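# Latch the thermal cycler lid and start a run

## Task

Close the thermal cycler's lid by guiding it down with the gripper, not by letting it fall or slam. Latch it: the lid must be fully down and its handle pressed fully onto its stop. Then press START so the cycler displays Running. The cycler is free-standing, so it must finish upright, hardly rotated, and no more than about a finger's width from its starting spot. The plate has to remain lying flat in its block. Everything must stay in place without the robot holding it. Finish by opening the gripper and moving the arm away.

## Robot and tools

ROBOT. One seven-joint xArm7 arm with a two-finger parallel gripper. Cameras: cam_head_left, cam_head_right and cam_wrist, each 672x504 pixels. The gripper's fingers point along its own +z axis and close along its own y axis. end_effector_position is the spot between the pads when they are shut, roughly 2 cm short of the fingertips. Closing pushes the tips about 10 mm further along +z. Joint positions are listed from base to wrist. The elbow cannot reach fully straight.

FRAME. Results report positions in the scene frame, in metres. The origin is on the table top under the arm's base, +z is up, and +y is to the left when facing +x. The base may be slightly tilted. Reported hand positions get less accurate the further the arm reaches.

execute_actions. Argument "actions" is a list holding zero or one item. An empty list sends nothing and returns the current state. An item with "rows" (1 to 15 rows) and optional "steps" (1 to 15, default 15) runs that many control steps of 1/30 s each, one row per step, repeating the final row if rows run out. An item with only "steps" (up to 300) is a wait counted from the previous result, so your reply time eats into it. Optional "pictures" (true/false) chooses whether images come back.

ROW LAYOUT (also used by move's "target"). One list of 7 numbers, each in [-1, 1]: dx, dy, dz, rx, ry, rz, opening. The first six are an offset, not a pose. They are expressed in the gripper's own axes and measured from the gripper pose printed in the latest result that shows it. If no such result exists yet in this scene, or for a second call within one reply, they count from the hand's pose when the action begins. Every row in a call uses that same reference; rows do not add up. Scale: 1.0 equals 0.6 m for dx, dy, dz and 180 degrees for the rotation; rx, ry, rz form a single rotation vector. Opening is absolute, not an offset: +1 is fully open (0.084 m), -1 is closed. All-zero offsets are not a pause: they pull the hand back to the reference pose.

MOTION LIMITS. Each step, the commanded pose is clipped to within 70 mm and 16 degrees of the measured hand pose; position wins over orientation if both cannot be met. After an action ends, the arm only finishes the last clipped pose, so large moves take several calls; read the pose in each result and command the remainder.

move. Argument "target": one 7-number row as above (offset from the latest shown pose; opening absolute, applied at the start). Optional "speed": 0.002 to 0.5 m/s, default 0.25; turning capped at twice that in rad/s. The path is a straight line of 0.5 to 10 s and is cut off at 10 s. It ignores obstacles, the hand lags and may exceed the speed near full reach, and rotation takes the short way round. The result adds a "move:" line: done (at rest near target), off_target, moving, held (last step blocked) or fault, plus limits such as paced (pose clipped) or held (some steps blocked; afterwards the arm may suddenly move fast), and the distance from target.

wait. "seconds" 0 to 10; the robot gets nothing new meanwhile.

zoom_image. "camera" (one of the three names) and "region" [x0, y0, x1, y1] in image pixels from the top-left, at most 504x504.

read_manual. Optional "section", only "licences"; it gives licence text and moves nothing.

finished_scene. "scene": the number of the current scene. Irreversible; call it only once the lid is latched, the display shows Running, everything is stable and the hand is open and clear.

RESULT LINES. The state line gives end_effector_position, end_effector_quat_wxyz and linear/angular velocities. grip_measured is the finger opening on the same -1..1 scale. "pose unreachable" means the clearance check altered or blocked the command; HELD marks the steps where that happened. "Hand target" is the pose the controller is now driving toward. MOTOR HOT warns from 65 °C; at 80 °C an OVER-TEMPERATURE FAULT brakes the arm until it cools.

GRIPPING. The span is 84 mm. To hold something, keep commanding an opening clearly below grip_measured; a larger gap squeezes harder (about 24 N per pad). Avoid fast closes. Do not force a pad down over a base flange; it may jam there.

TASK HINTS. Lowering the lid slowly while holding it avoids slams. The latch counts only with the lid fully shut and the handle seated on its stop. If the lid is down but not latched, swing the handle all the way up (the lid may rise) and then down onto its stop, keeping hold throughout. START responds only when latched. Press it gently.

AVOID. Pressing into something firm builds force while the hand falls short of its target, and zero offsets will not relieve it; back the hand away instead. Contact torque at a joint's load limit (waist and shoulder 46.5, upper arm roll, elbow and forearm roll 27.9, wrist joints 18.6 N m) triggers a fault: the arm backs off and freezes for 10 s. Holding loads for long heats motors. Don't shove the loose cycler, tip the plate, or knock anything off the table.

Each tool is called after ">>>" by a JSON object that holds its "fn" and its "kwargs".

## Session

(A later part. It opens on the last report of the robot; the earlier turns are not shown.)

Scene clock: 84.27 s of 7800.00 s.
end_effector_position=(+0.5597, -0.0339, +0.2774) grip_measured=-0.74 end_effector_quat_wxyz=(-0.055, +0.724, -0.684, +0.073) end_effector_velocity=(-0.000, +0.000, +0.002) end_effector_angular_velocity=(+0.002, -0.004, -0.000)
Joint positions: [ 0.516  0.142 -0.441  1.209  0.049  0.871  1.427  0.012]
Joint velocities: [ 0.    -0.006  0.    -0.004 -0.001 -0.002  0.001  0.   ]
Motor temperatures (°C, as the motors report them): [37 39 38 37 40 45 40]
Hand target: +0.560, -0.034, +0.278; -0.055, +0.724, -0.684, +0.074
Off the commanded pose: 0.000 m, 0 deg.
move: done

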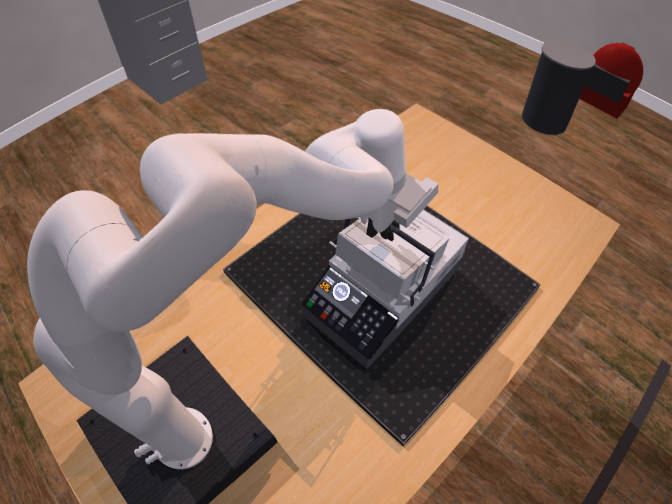

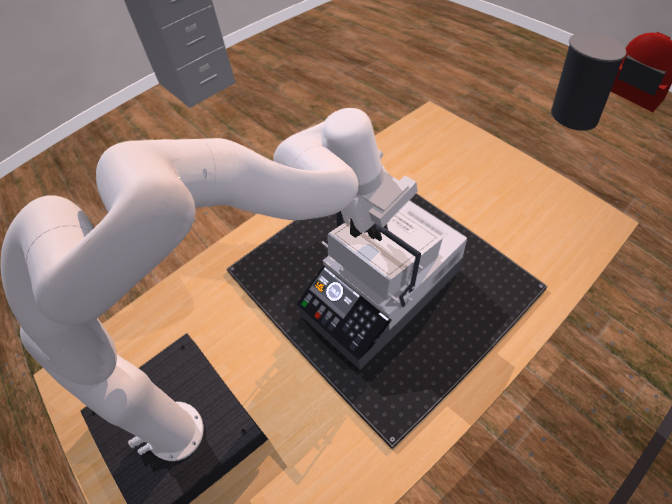

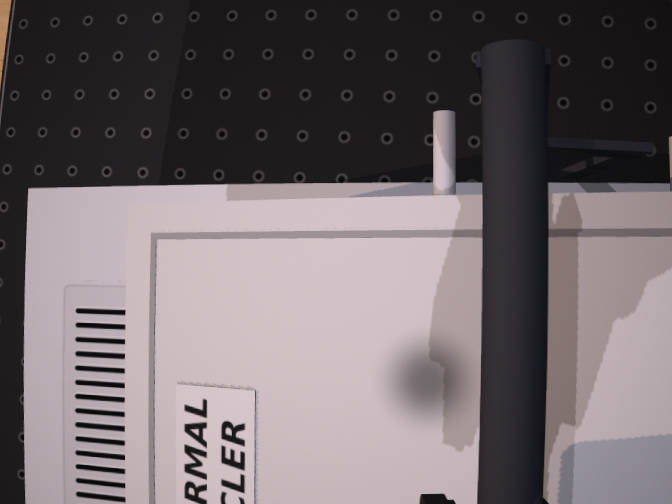

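>>> {"fn": "move", "kwargs": {"target": [0,-0.035,0.013,0,0,0,-1], "speed": 0.02}}

>>> {"fn": "zoom_image", "kwargs": {"camera": "cam_head_right", "region": [360,200,460,320]}}

Scene clock: 87.50 s of 7800.00 s.
end_effector_position=(+0.5819, -0.0330, +0.2743) grip_measured=-0.74 end_effector_quat_wxyz=(-0.056, +0.724, -0.684, +0.074) end_effector_velocity=(+0.001, -0.000, -0.000) end_effector_angular_velocity=(+0.000, -0.000, -0.001)
Joint positions: [ 0.5    0.222 -0.435  1.297  0.091  0.885  1.404  0.012]
Joint velocities: [-0.     0.003 -0.001  0.002  0.002  0.    -0.001  0.   ]
Motor temperatures (°C, as the motors report them): [37 39 38 37 40 45 40]
Hand target: +0.582, -0.033, +0.273; -0.055, +0.724, -0.684, +0.073
Off the commanded pose: 0.001 m, 0 deg.
move: done

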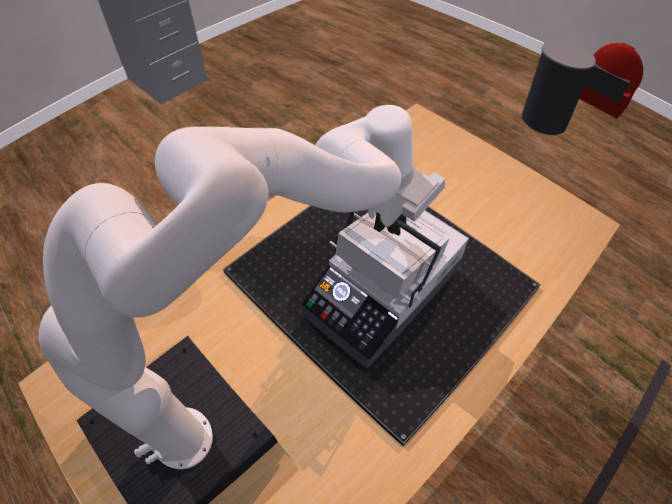

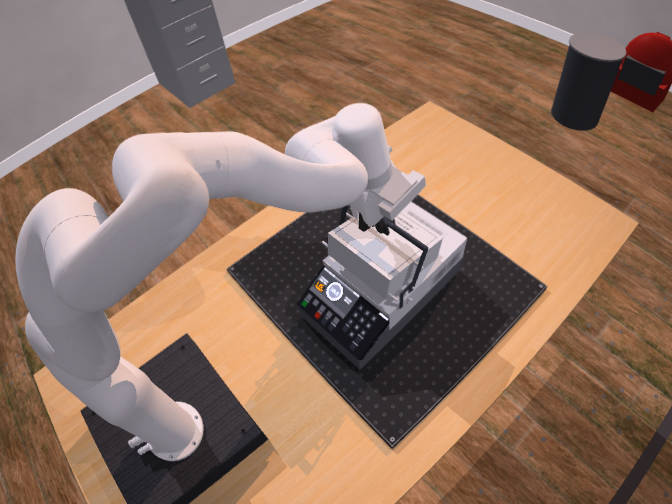

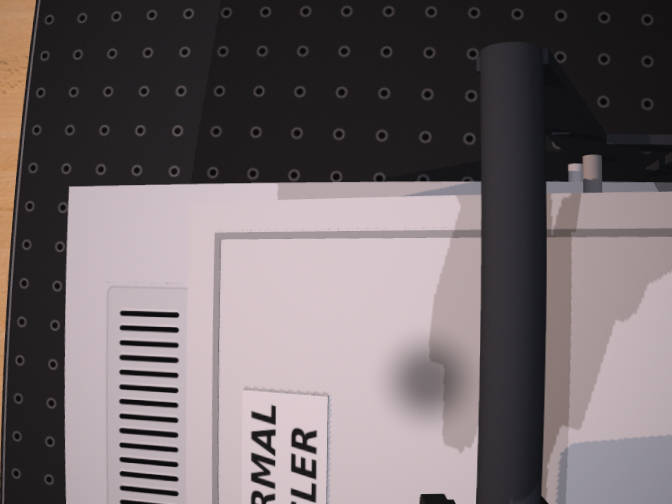

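Region (360, 200, 460, 320) of cam_head_right's 672x504 image, scaled by 4.200, with more detail than that image has.

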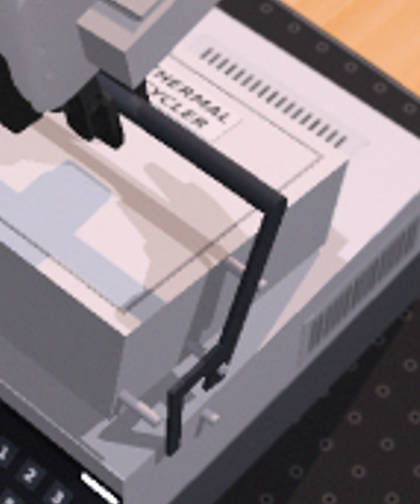

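>>> {"fn": "move", "kwargs": {"target": [0,0.085,-0.018,0,0,0,-1], "speed": 0.04}}

>>> {"fn": "move", "kwargs": {"target": [0,0.063,0.012,-0.055,0,0,-1], "speed": 0.04}}

>>> {"fn": "zoom_image", "kwargs": {"camera": "cam_head_right", "region": [300,200,460,340]}}

Scene clock: 91.50 s of 7800.00 s.
end_effector_position=(+0.5302, -0.0355, +0.2759) grip_measured=-0.74 end_effector_quat_wxyz=(-0.056, +0.724, -0.684, +0.074) end_effector_velocity=(-0.001, +0.000, +0.001) end_effector_angular_velocity=(-0.001, -0.002, +0.001)
Joint positions: [ 0.528  0.039 -0.444  1.087 -0.009  0.84   1.461  0.012]
Joint velocities: [ 0.001 -0.007  0.    -0.006 -0.006 -0.002  0.003  0.   ]
Motor temperatures (°C, as the motors report them): [37 39 38 37 40 45 40]
Hand target: +0.530, -0.036, +0.276; -0.056, +0.724, -0.684, +0.074
Off the commanded pose: 0.001 m, 0 deg.
move: done

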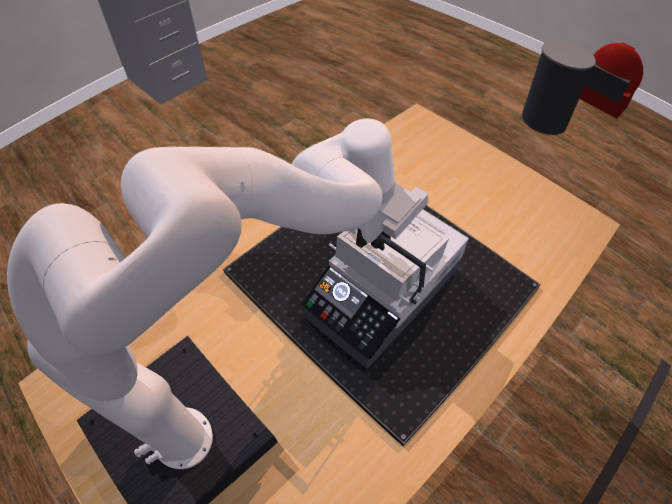

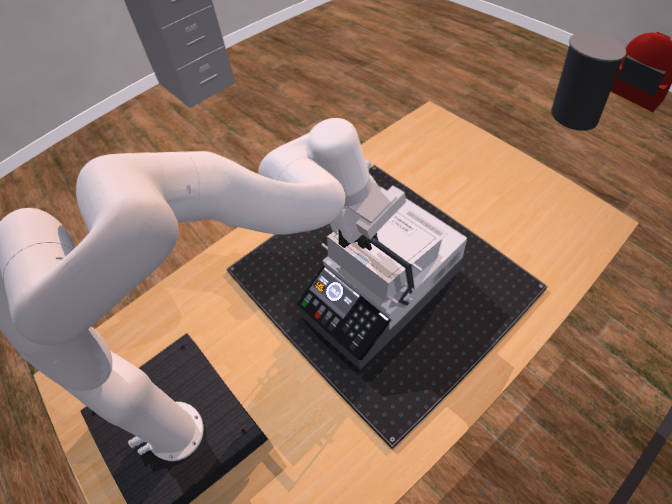

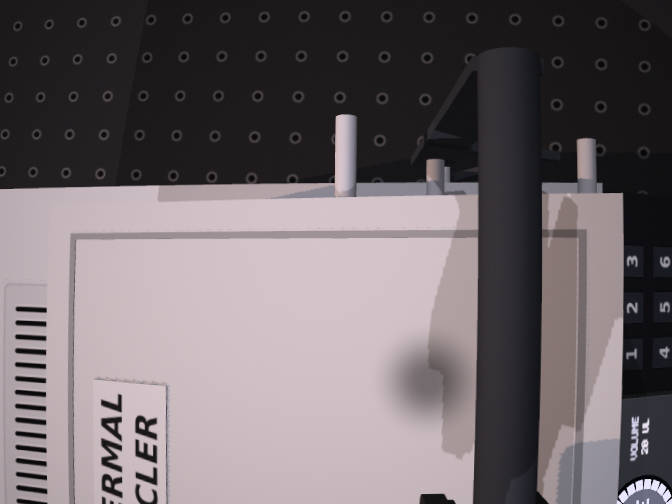

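Scene clock: 93.90 s of 7800.00 s.
end_effector_position=(+0.4943, -0.0384, +0.2615) grip_measured=-0.74 end_effector_quat_wxyz=(+0.007, +0.726, -0.688, +0.015) end_effector_velocity=(-0.001, -0.000, +0.000) end_effector_angular_velocity=(-0.000, +0.007, -0.000)
Joint positions: [ 0.526  0.057 -0.447  1.115 -0.021  1.024  1.466  0.011]
Joint velocities: [ 0.001  0.    -0.     0.003 -0.001  0.01   0.001 -0.   ]
Motor temperatures (°C, as the motors report them): [37 39 38 37 40 45 40]
Hand target: +0.494, -0.038, +0.262; +0.007, +0.726, -0.687, +0.015
Off the commanded pose: 0.001 m, 0 deg.
move: done

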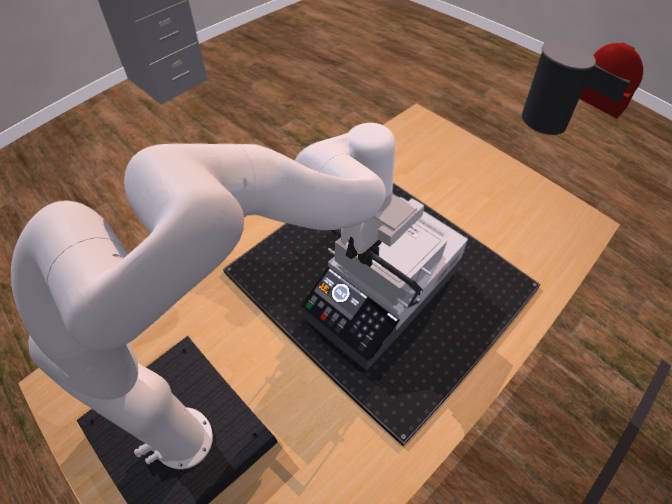

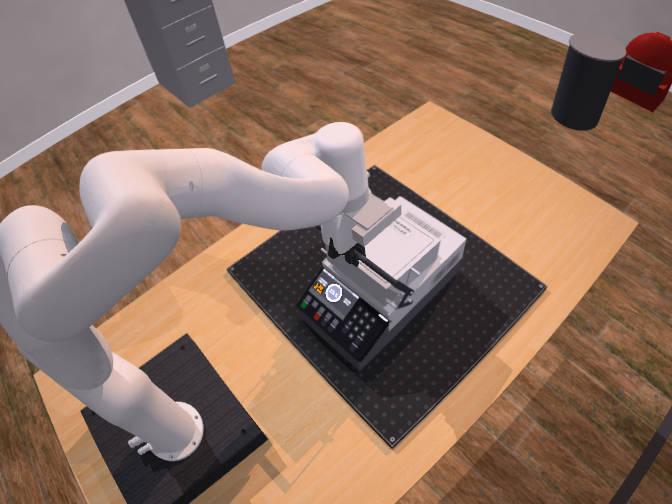

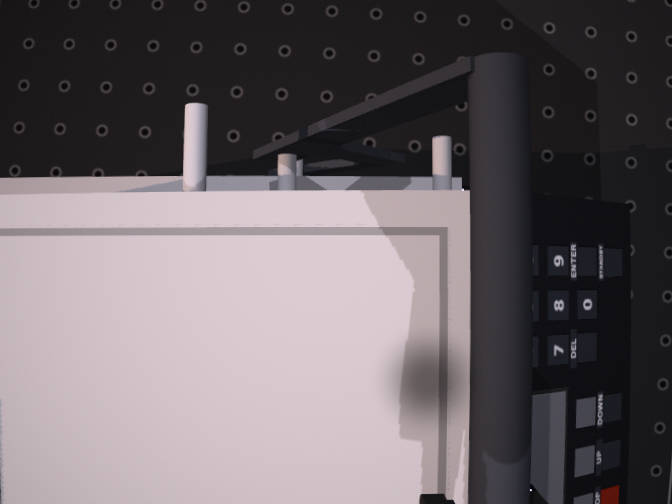

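Region (300, 200, 460, 340) of cam_head_right's 672x504 image, scaled by 3.150, with more detail than that image has; it fills the top 441 rows of this view, and the rest is white.

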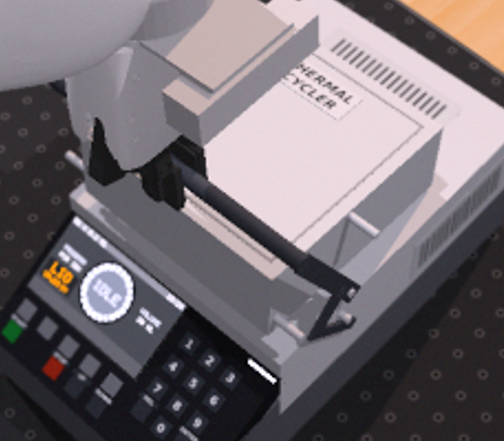

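>>> {"fn": "move", "kwargs": {"target": [0,0.044,0.042,0,0,0,-1], "speed": 0.03}}

>>> {"fn": "zoom_image", "kwargs": {"camera": "cam_head_right", "region": [300,200,460,340]}}

Scene clock: 97.67 s of 7800.00 s.
end_effector_position=(+0.4684, -0.0402, +0.2364) grip_measured=-0.74 end_effector_quat_wxyz=(+0.007, +0.726, -0.687, +0.015) end_effector_velocity=(-0.001, -0.001, -0.001) end_effector_angular_velocity=(-0.001, -0.001, -0.001)
Joint positions: [ 0.526 -0.001 -0.447  0.976 -0.053  0.937  1.484  0.012]
Joint velocities: [-0.001 -0.002  0.    -0.005 -0.002 -0.005  0.001  0.   ]
Motor temperatures (°C, as the motors report them): [37 39 38 37 40 45 40]
Hand target: +0.468, -0.041, +0.236; +0.007, +0.726, -0.688, +0.015
Off the commanded pose: 0.001 m, 0 deg.
move: done

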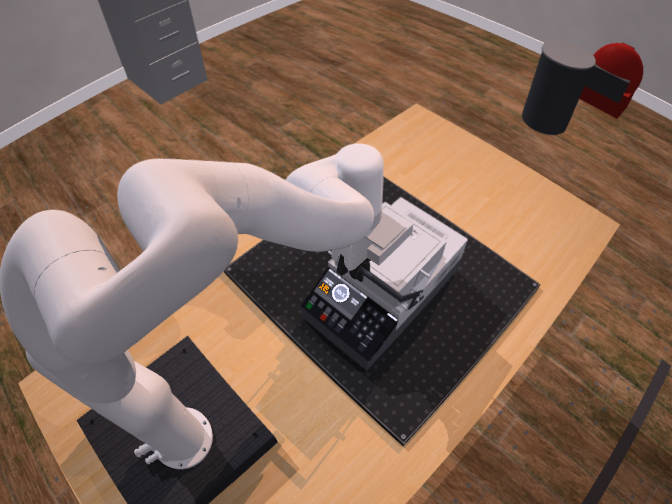

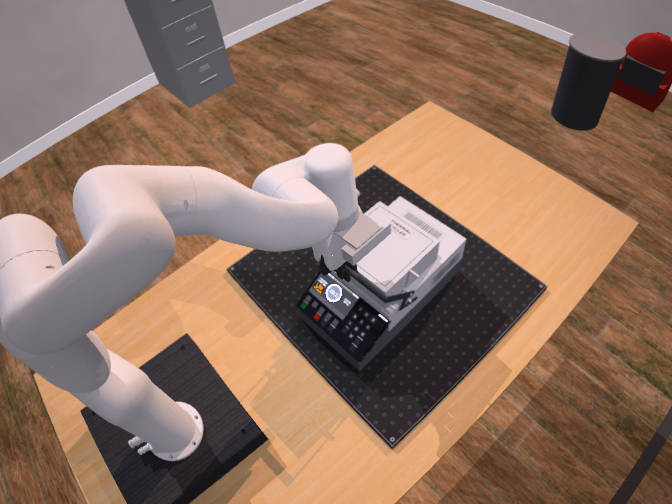

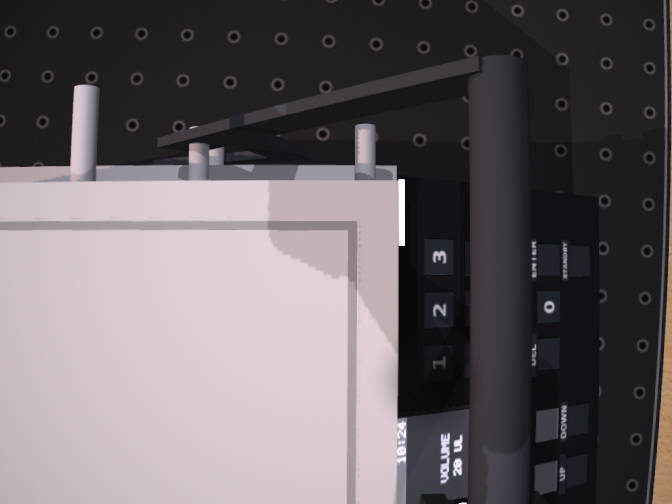

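Region (300, 200, 460, 340) of cam_head_right's 672x504 image, scaled by 3.150, with more detail than that image has; it fills the top 441 rows of this view, and the rest is white.

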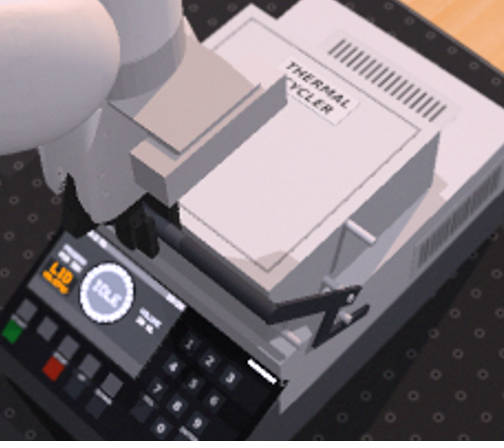

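>>> {"fn": "move", "kwargs": {"target": [0,0.022,0.04,0,0,0,-1], "speed": 0.025}}

>>> {"fn": "zoom_image", "kwargs": {"camera": "cam_head_right", "region": [300,240,440,350]}}

Scene clock: 99.90 s of 7800.00 s.
end_effector_position=(+0.4543, -0.0416, +0.2118) grip_measured=-0.74 end_effector_quat_wxyz=(+0.009, +0.726, -0.687, +0.013) end_effector_velocity=(+0.000, +0.000, -0.000) end_effector_angular_velocity=(+0.000, -0.002, +0.000)
Joint positions: [ 0.523 -0.006 -0.45   0.894 -0.06   0.865  1.485  0.012]
Joint velocities: [ 0.    -0.     0.    -0.001  0.    -0.003 -0.    -0.   ]
Motor temperatures (°C, as the motors report them): [37 39 38 37 40 45 40]
Hand target: +0.455, -0.042, +0.212; +0.007, +0.726, -0.687, +0.015
Off the commanded pose: 0.001 m, 0 deg.
move: done

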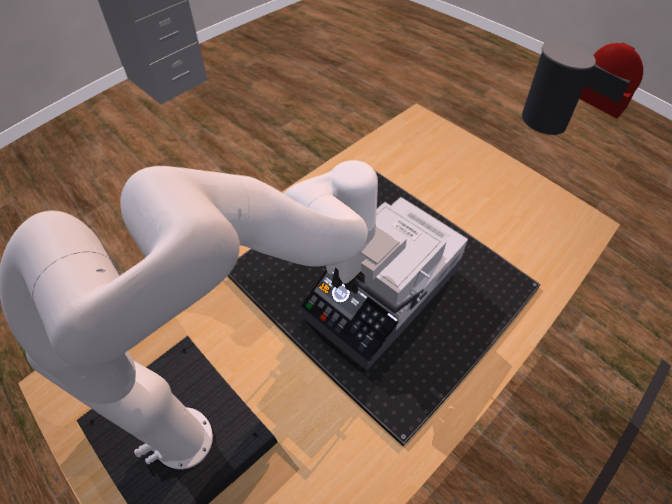

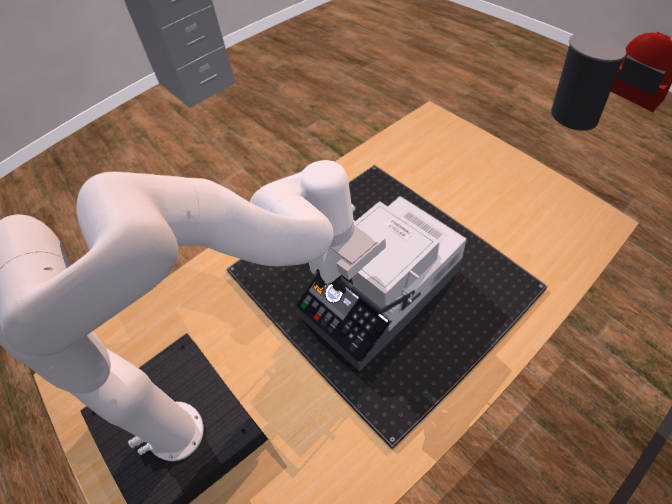

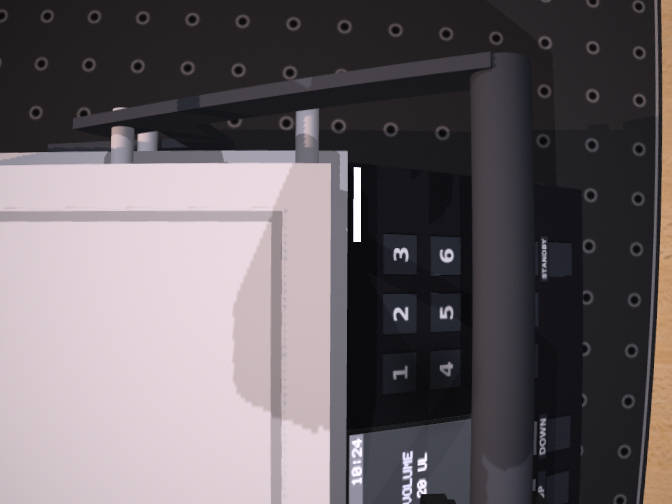

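Region (300, 240, 440, 350) of cam_head_right's 672x504 image, scaled by 3.600, with more detail than that image has; it fills the top 396 rows of this view, and the rest is white.

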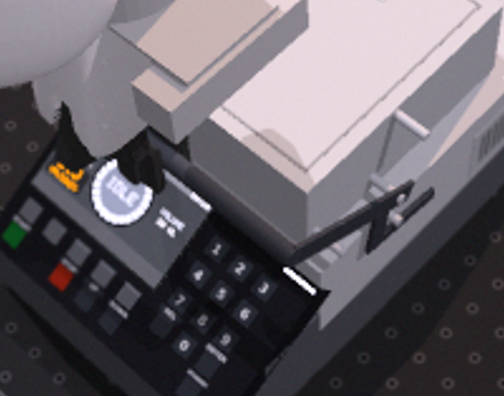

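>>> {"fn": "move", "kwargs": {"target": [0,0.008,0.025,0,0,0,-1], "speed": 0.02}}

>>> {"fn": "zoom_image", "kwargs": {"camera": "cam_head_right", "region": [300,240,440,350]}}

Scene clock: 101.93 s of 7800.00 s.
end_effector_position=(+0.4481, -0.0422, +0.1962) grip_measured=-0.74 end_effector_quat_wxyz=(+0.010, +0.726, -0.687, +0.011) end_effector_velocity=(+0.000, -0.001, -0.000) end_effector_angular_velocity=(-0.000, -0.001, -0.000)
Joint positions: [ 0.521  0.006 -0.452  0.858 -0.055  0.823  1.48   0.012]
Joint velocities: [-0.    -0.    -0.001 -0.001 -0.    -0.001 -0.001 -0.   ]
Motor temperatures (°C, as the motors report them): [37 39 38 38 40 45 40]
Hand target: +0.450, -0.042, +0.197; +0.009, +0.726, -0.687, +0.013
Off the commanded pose: 0.002 m, 0 deg.
move: done

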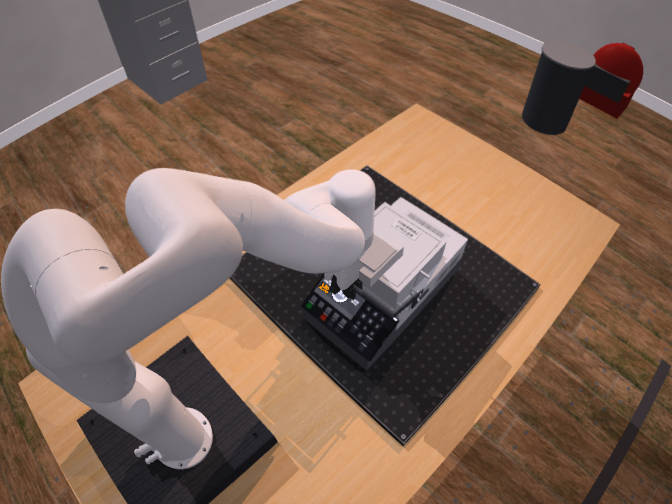

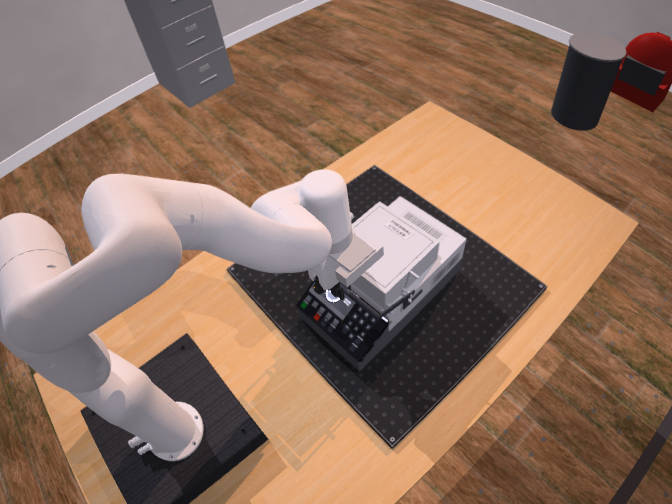

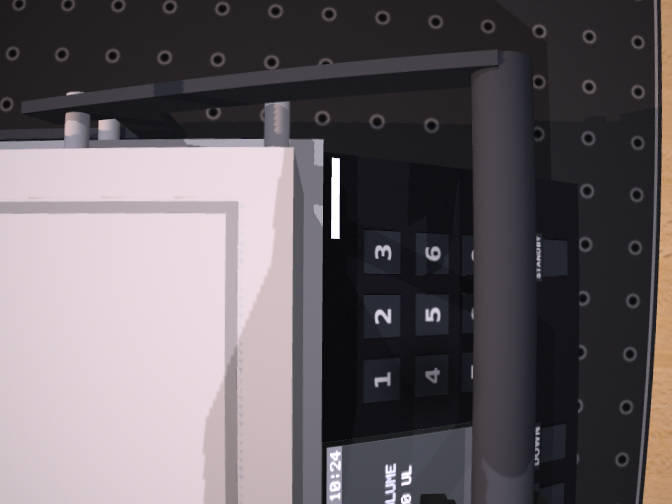

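Region (300, 240, 440, 350) of cam_head_right's 672x504 image, scaled by 3.600, with more detail than that image has; it fills the top 396 rows of this view, and the rest is white.

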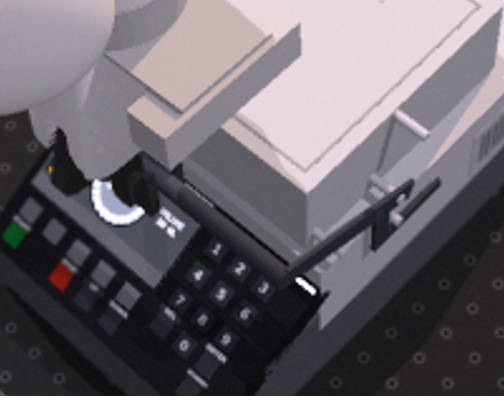

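>>> {"fn": "move", "kwargs": {"target": [0,0.002,0.022,0.05,0,0,-1], "speed": 0.02}}

>>> {"fn": "zoom_image", "kwargs": {"camera": "cam_head_right", "region": [300,240,440,350]}}

Scene clock: 107.57 s of 7800.00 s.
end_effector_position=(+0.4462, -0.0438, +0.1830) grip_measured=-0.74 end_effector_quat_wxyz=(-0.045, +0.724, -0.685, +0.064) end_effector_velocity=(-0.000, +0.000, -0.001) end_effector_angular_velocity=(-0.000, -0.004, +0.002)
Joint positions: [ 0.513 -0.066 -0.461  0.688 -0.093  0.566  1.497  0.012]
Joint velocities: [ 0.001 -0.001 -0.001 -0.005 -0.001 -0.009  0.     0.   ]
Motor temperatures (°C, as the motors report them): [37 39 39 39 40 46 40]
Hand target: +0.447, -0.043, +0.183; -0.046, +0.725, -0.685, +0.065
Off the commanded pose: 0.001 m, 0 deg.
move: done

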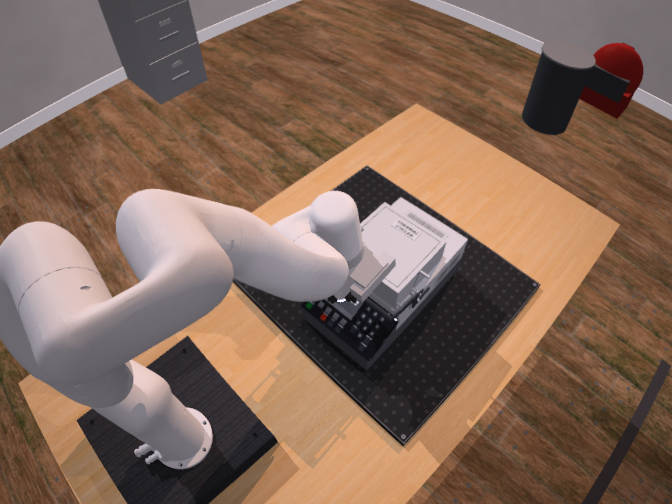

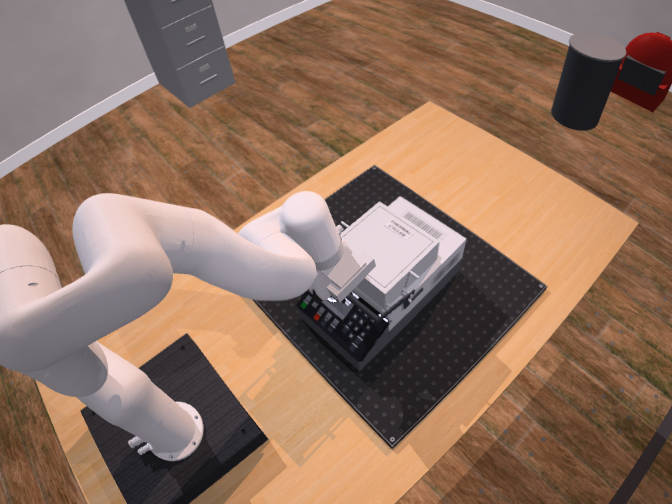

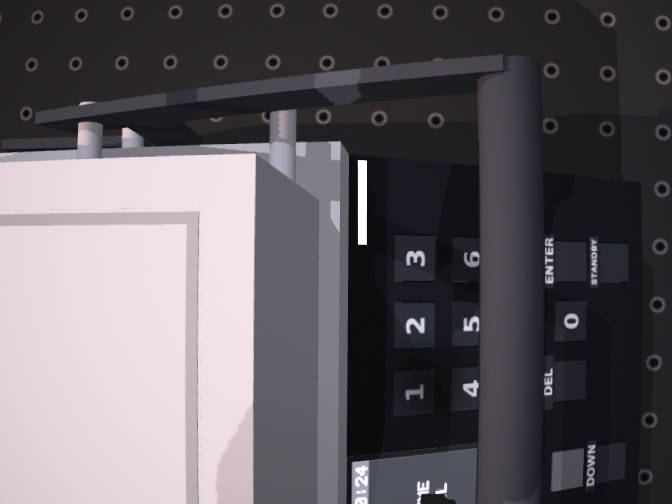

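Region (300, 240, 440, 350) of cam_head_right's 672x504 image, scaled by 3.600, with more detail than that image has; it fills the top 396 rows of this view, and the rest is white.

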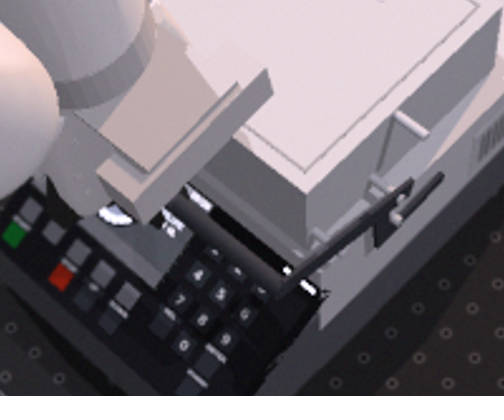

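Nearly at the stop; continuing down a little.

>>> {"fn": "move", "kwargs": {"target": [0,0.003,0.02,0,0,0,-1], "speed": 0.015}}

>>> {"fn": "zoom_image", "kwargs": {"camera": "cam_head_right", "region": [300,240,440,350]}}

Scene clock: 109.77 s of 7800.00 s.
end_effector_position=(+0.4471, -0.0443, +0.1716) grip_measured=-0.74 end_effector_quat_wxyz=(-0.046, +0.724, -0.685, +0.065) end_effector_velocity=(-0.000, +0.000, -0.002) end_effector_angular_velocity=(+0.000, +0.002, +0.000)
Joint positions: [ 0.515 -0.035 -0.464  0.679 -0.072  0.526  1.481  0.012]
Joint velocities: [ 0.     0.005  0.    -0.001  0.004 -0.004 -0.003 -0.   ]
Motor temperatures (°C, as the motors report them): [37 39 39 38 40 46 40]
Hand target: +0.446, -0.044, +0.171; -0.045, +0.724, -0.685, +0.064
Off the commanded pose: 0.001 m, 0 deg.
move: done

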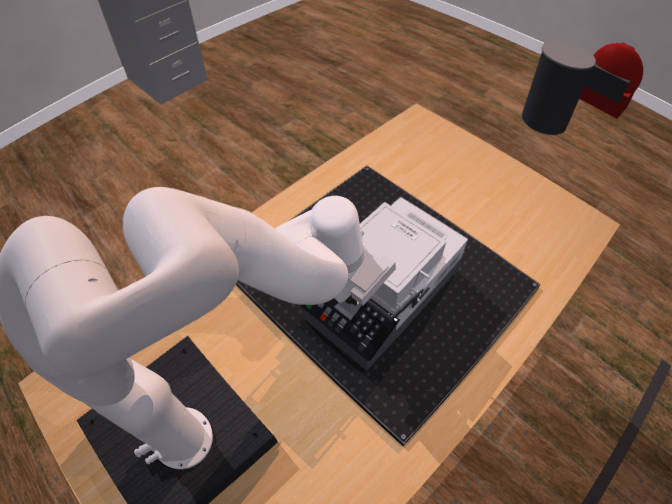

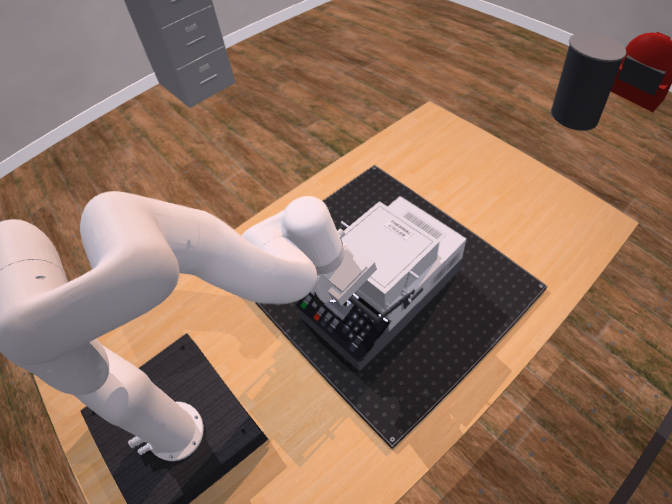

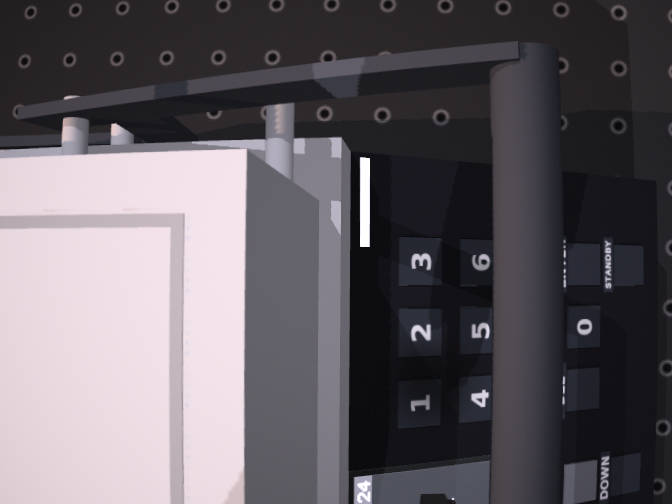

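Region (300, 240, 440, 350) of cam_head_right's 672x504 image, scaled by 3.600, with more detail than that image has; it fills the top 396 rows of this view, and the rest is white.

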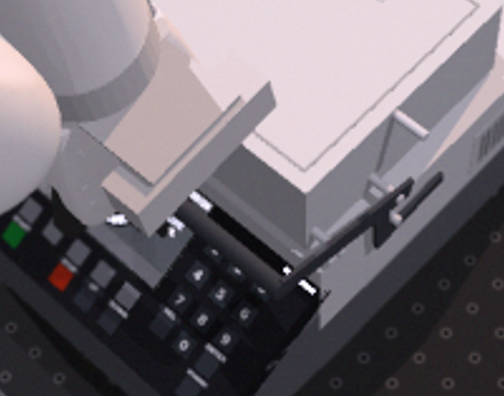

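>>> {"fn": "move", "kwargs": {"target": [0,0,0,0,0,0,-0.4]}}

>>> {"fn": "move", "kwargs": {"target": [0,0.005,-0.1,0,0,0,-0.4], "speed": 0.12}}

>>> {"fn": "move", "kwargs": {"target": [-0.1,0.1,-0.03,0,0,0,-1]}}

Scene clock: 111.73 s of 7800.00 s.
end_effector_position=(+0.4481, -0.0444, +0.1717) grip_measured=-0.42 end_effector_quat_wxyz=(-0.046, +0.724, -0.685, +0.066) end_effector_velocity=(-0.002, +0.000, +0.000) end_effector_angular_velocity=(+0.003, +0.003, -0.001)
Joint positions: [ 0.515 -0.033 -0.464  0.68  -0.072  0.524  1.481  0.026]
Joint velocities: [-0.    -0.005 -0.    -0.003  0.001  0.006 -0.     0.001]
Motor temperatures (°C, as the motors report them): [37 39 39 38 40 46 40]
Hand target: +0.447, -0.044, +0.172; -0.046, +0.724, -0.685, +0.065
Off the commanded pose: 0.001 m, 0 deg.
move: done

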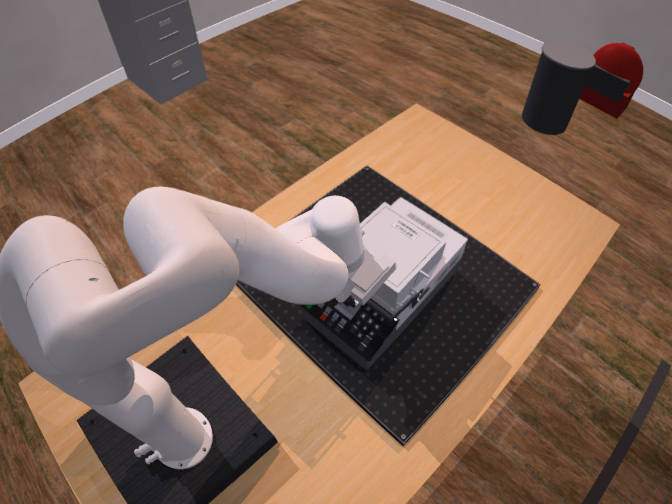

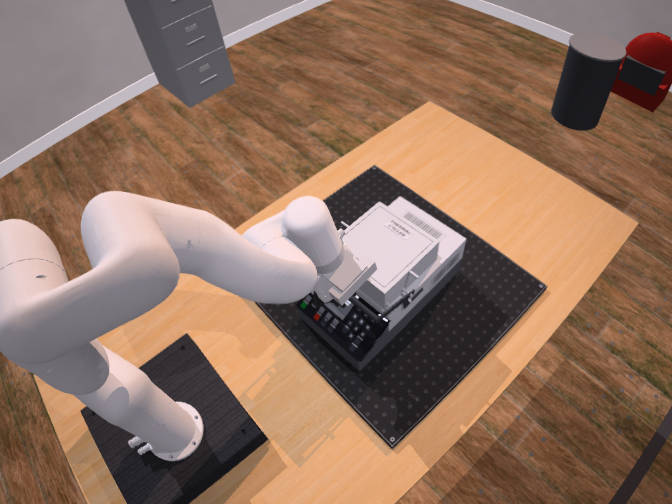

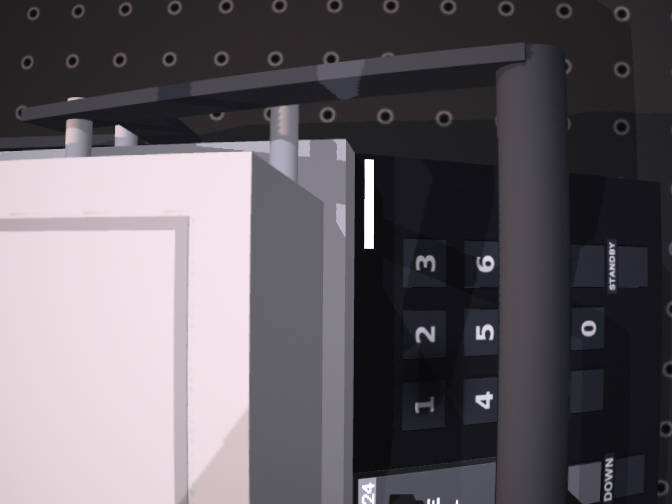

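Scene clock: 112.67 s of 7800.00 s.
end_effector_position=(+0.4356, -0.0429, +0.2301) grip_measured=-0.42 end_effector_quat_wxyz=(-0.046, +0.724, -0.685, +0.066) end_effector_velocity=(+0.000, -0.000, +0.003) end_effector_angular_velocity=(+0.000, -0.003, -0.001)
Joint positions: [ 0.504 -0.209 -0.44   0.706 -0.171  0.716  1.556  0.026]
Joint velocities: [-0.001 -0.007  0.002  0.003 -0.002  0.007  0.002 -0.   ]
Motor temperatures (°C, as the motors report them): [37 39 38 38 40 46 40]
Hand target: +0.436, -0.043, +0.231; -0.046, +0.724, -0.685, +0.066
Off the commanded pose: 0.000 m, 0 deg.
move: done

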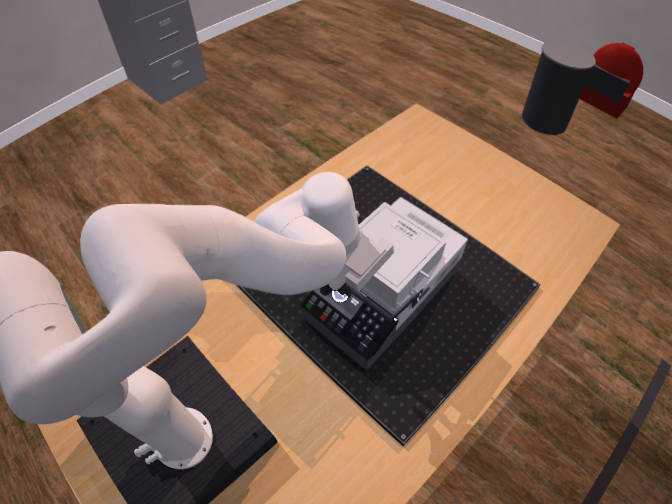

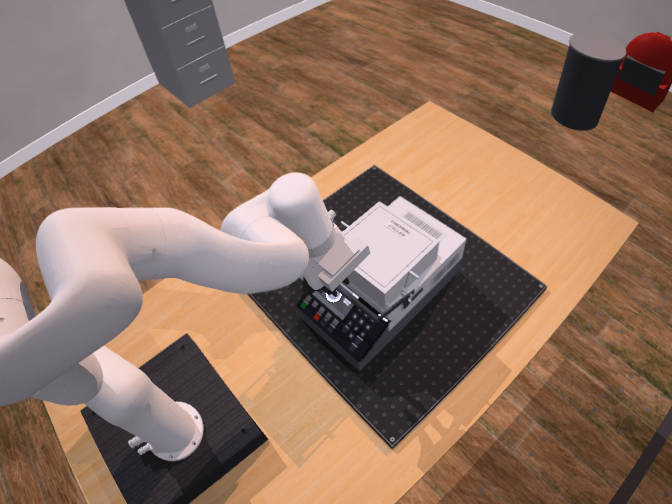

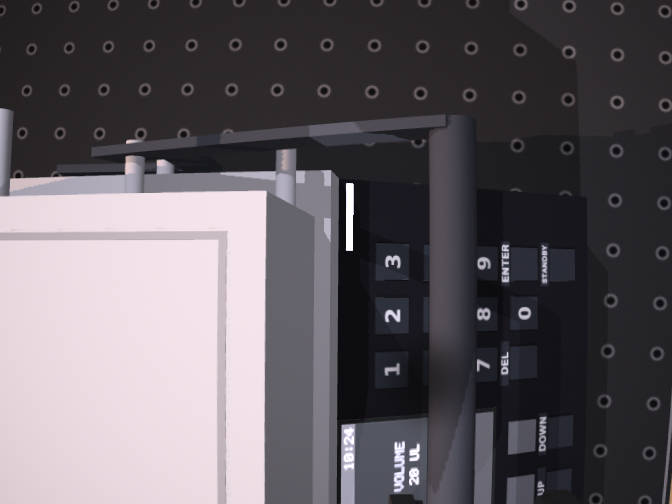

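Scene clock: 113.60 s of 7800.00 s.
end_effector_position=(+0.3706, +0.0140, +0.2366) grip_measured=-1.00 end_effector_quat_wxyz=(-0.046, +0.724, -0.685, +0.065) end_effector_velocity=(-0.002, +0.001, +0.001) end_effector_angular_velocity=(-0.001, -0.000, +0.001)
Joint positions: [ 0.52  -0.453 -0.304  0.511 -0.264  0.781  1.779  0.   ]
Joint velocities: [ 0.    -0.007  0.005 -0.004 -0.001  0.003  0.004  0.   ]
Motor temperatures (°C, as the motors report them): [37 39 38 38 40 46 40]
Hand target: +0.370, +0.014, +0.237; -0.046, +0.724, -0.685, +0.065
Off the commanded pose: 0.000 m, 0 deg.
move: done

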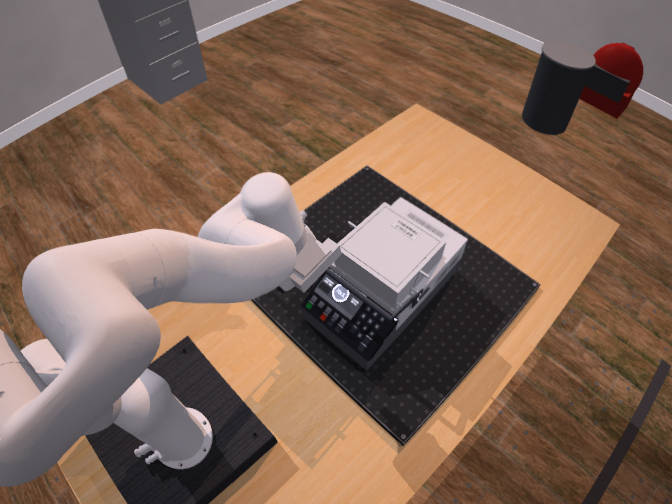

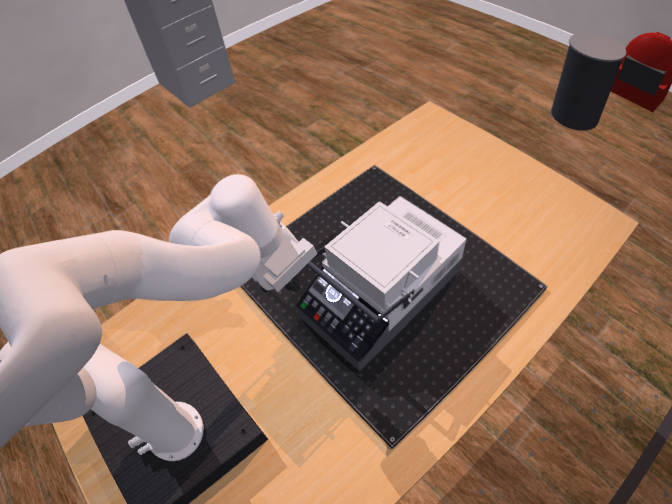

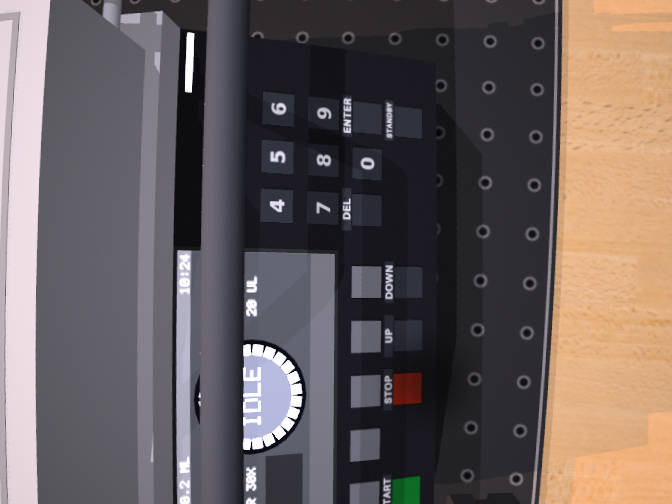

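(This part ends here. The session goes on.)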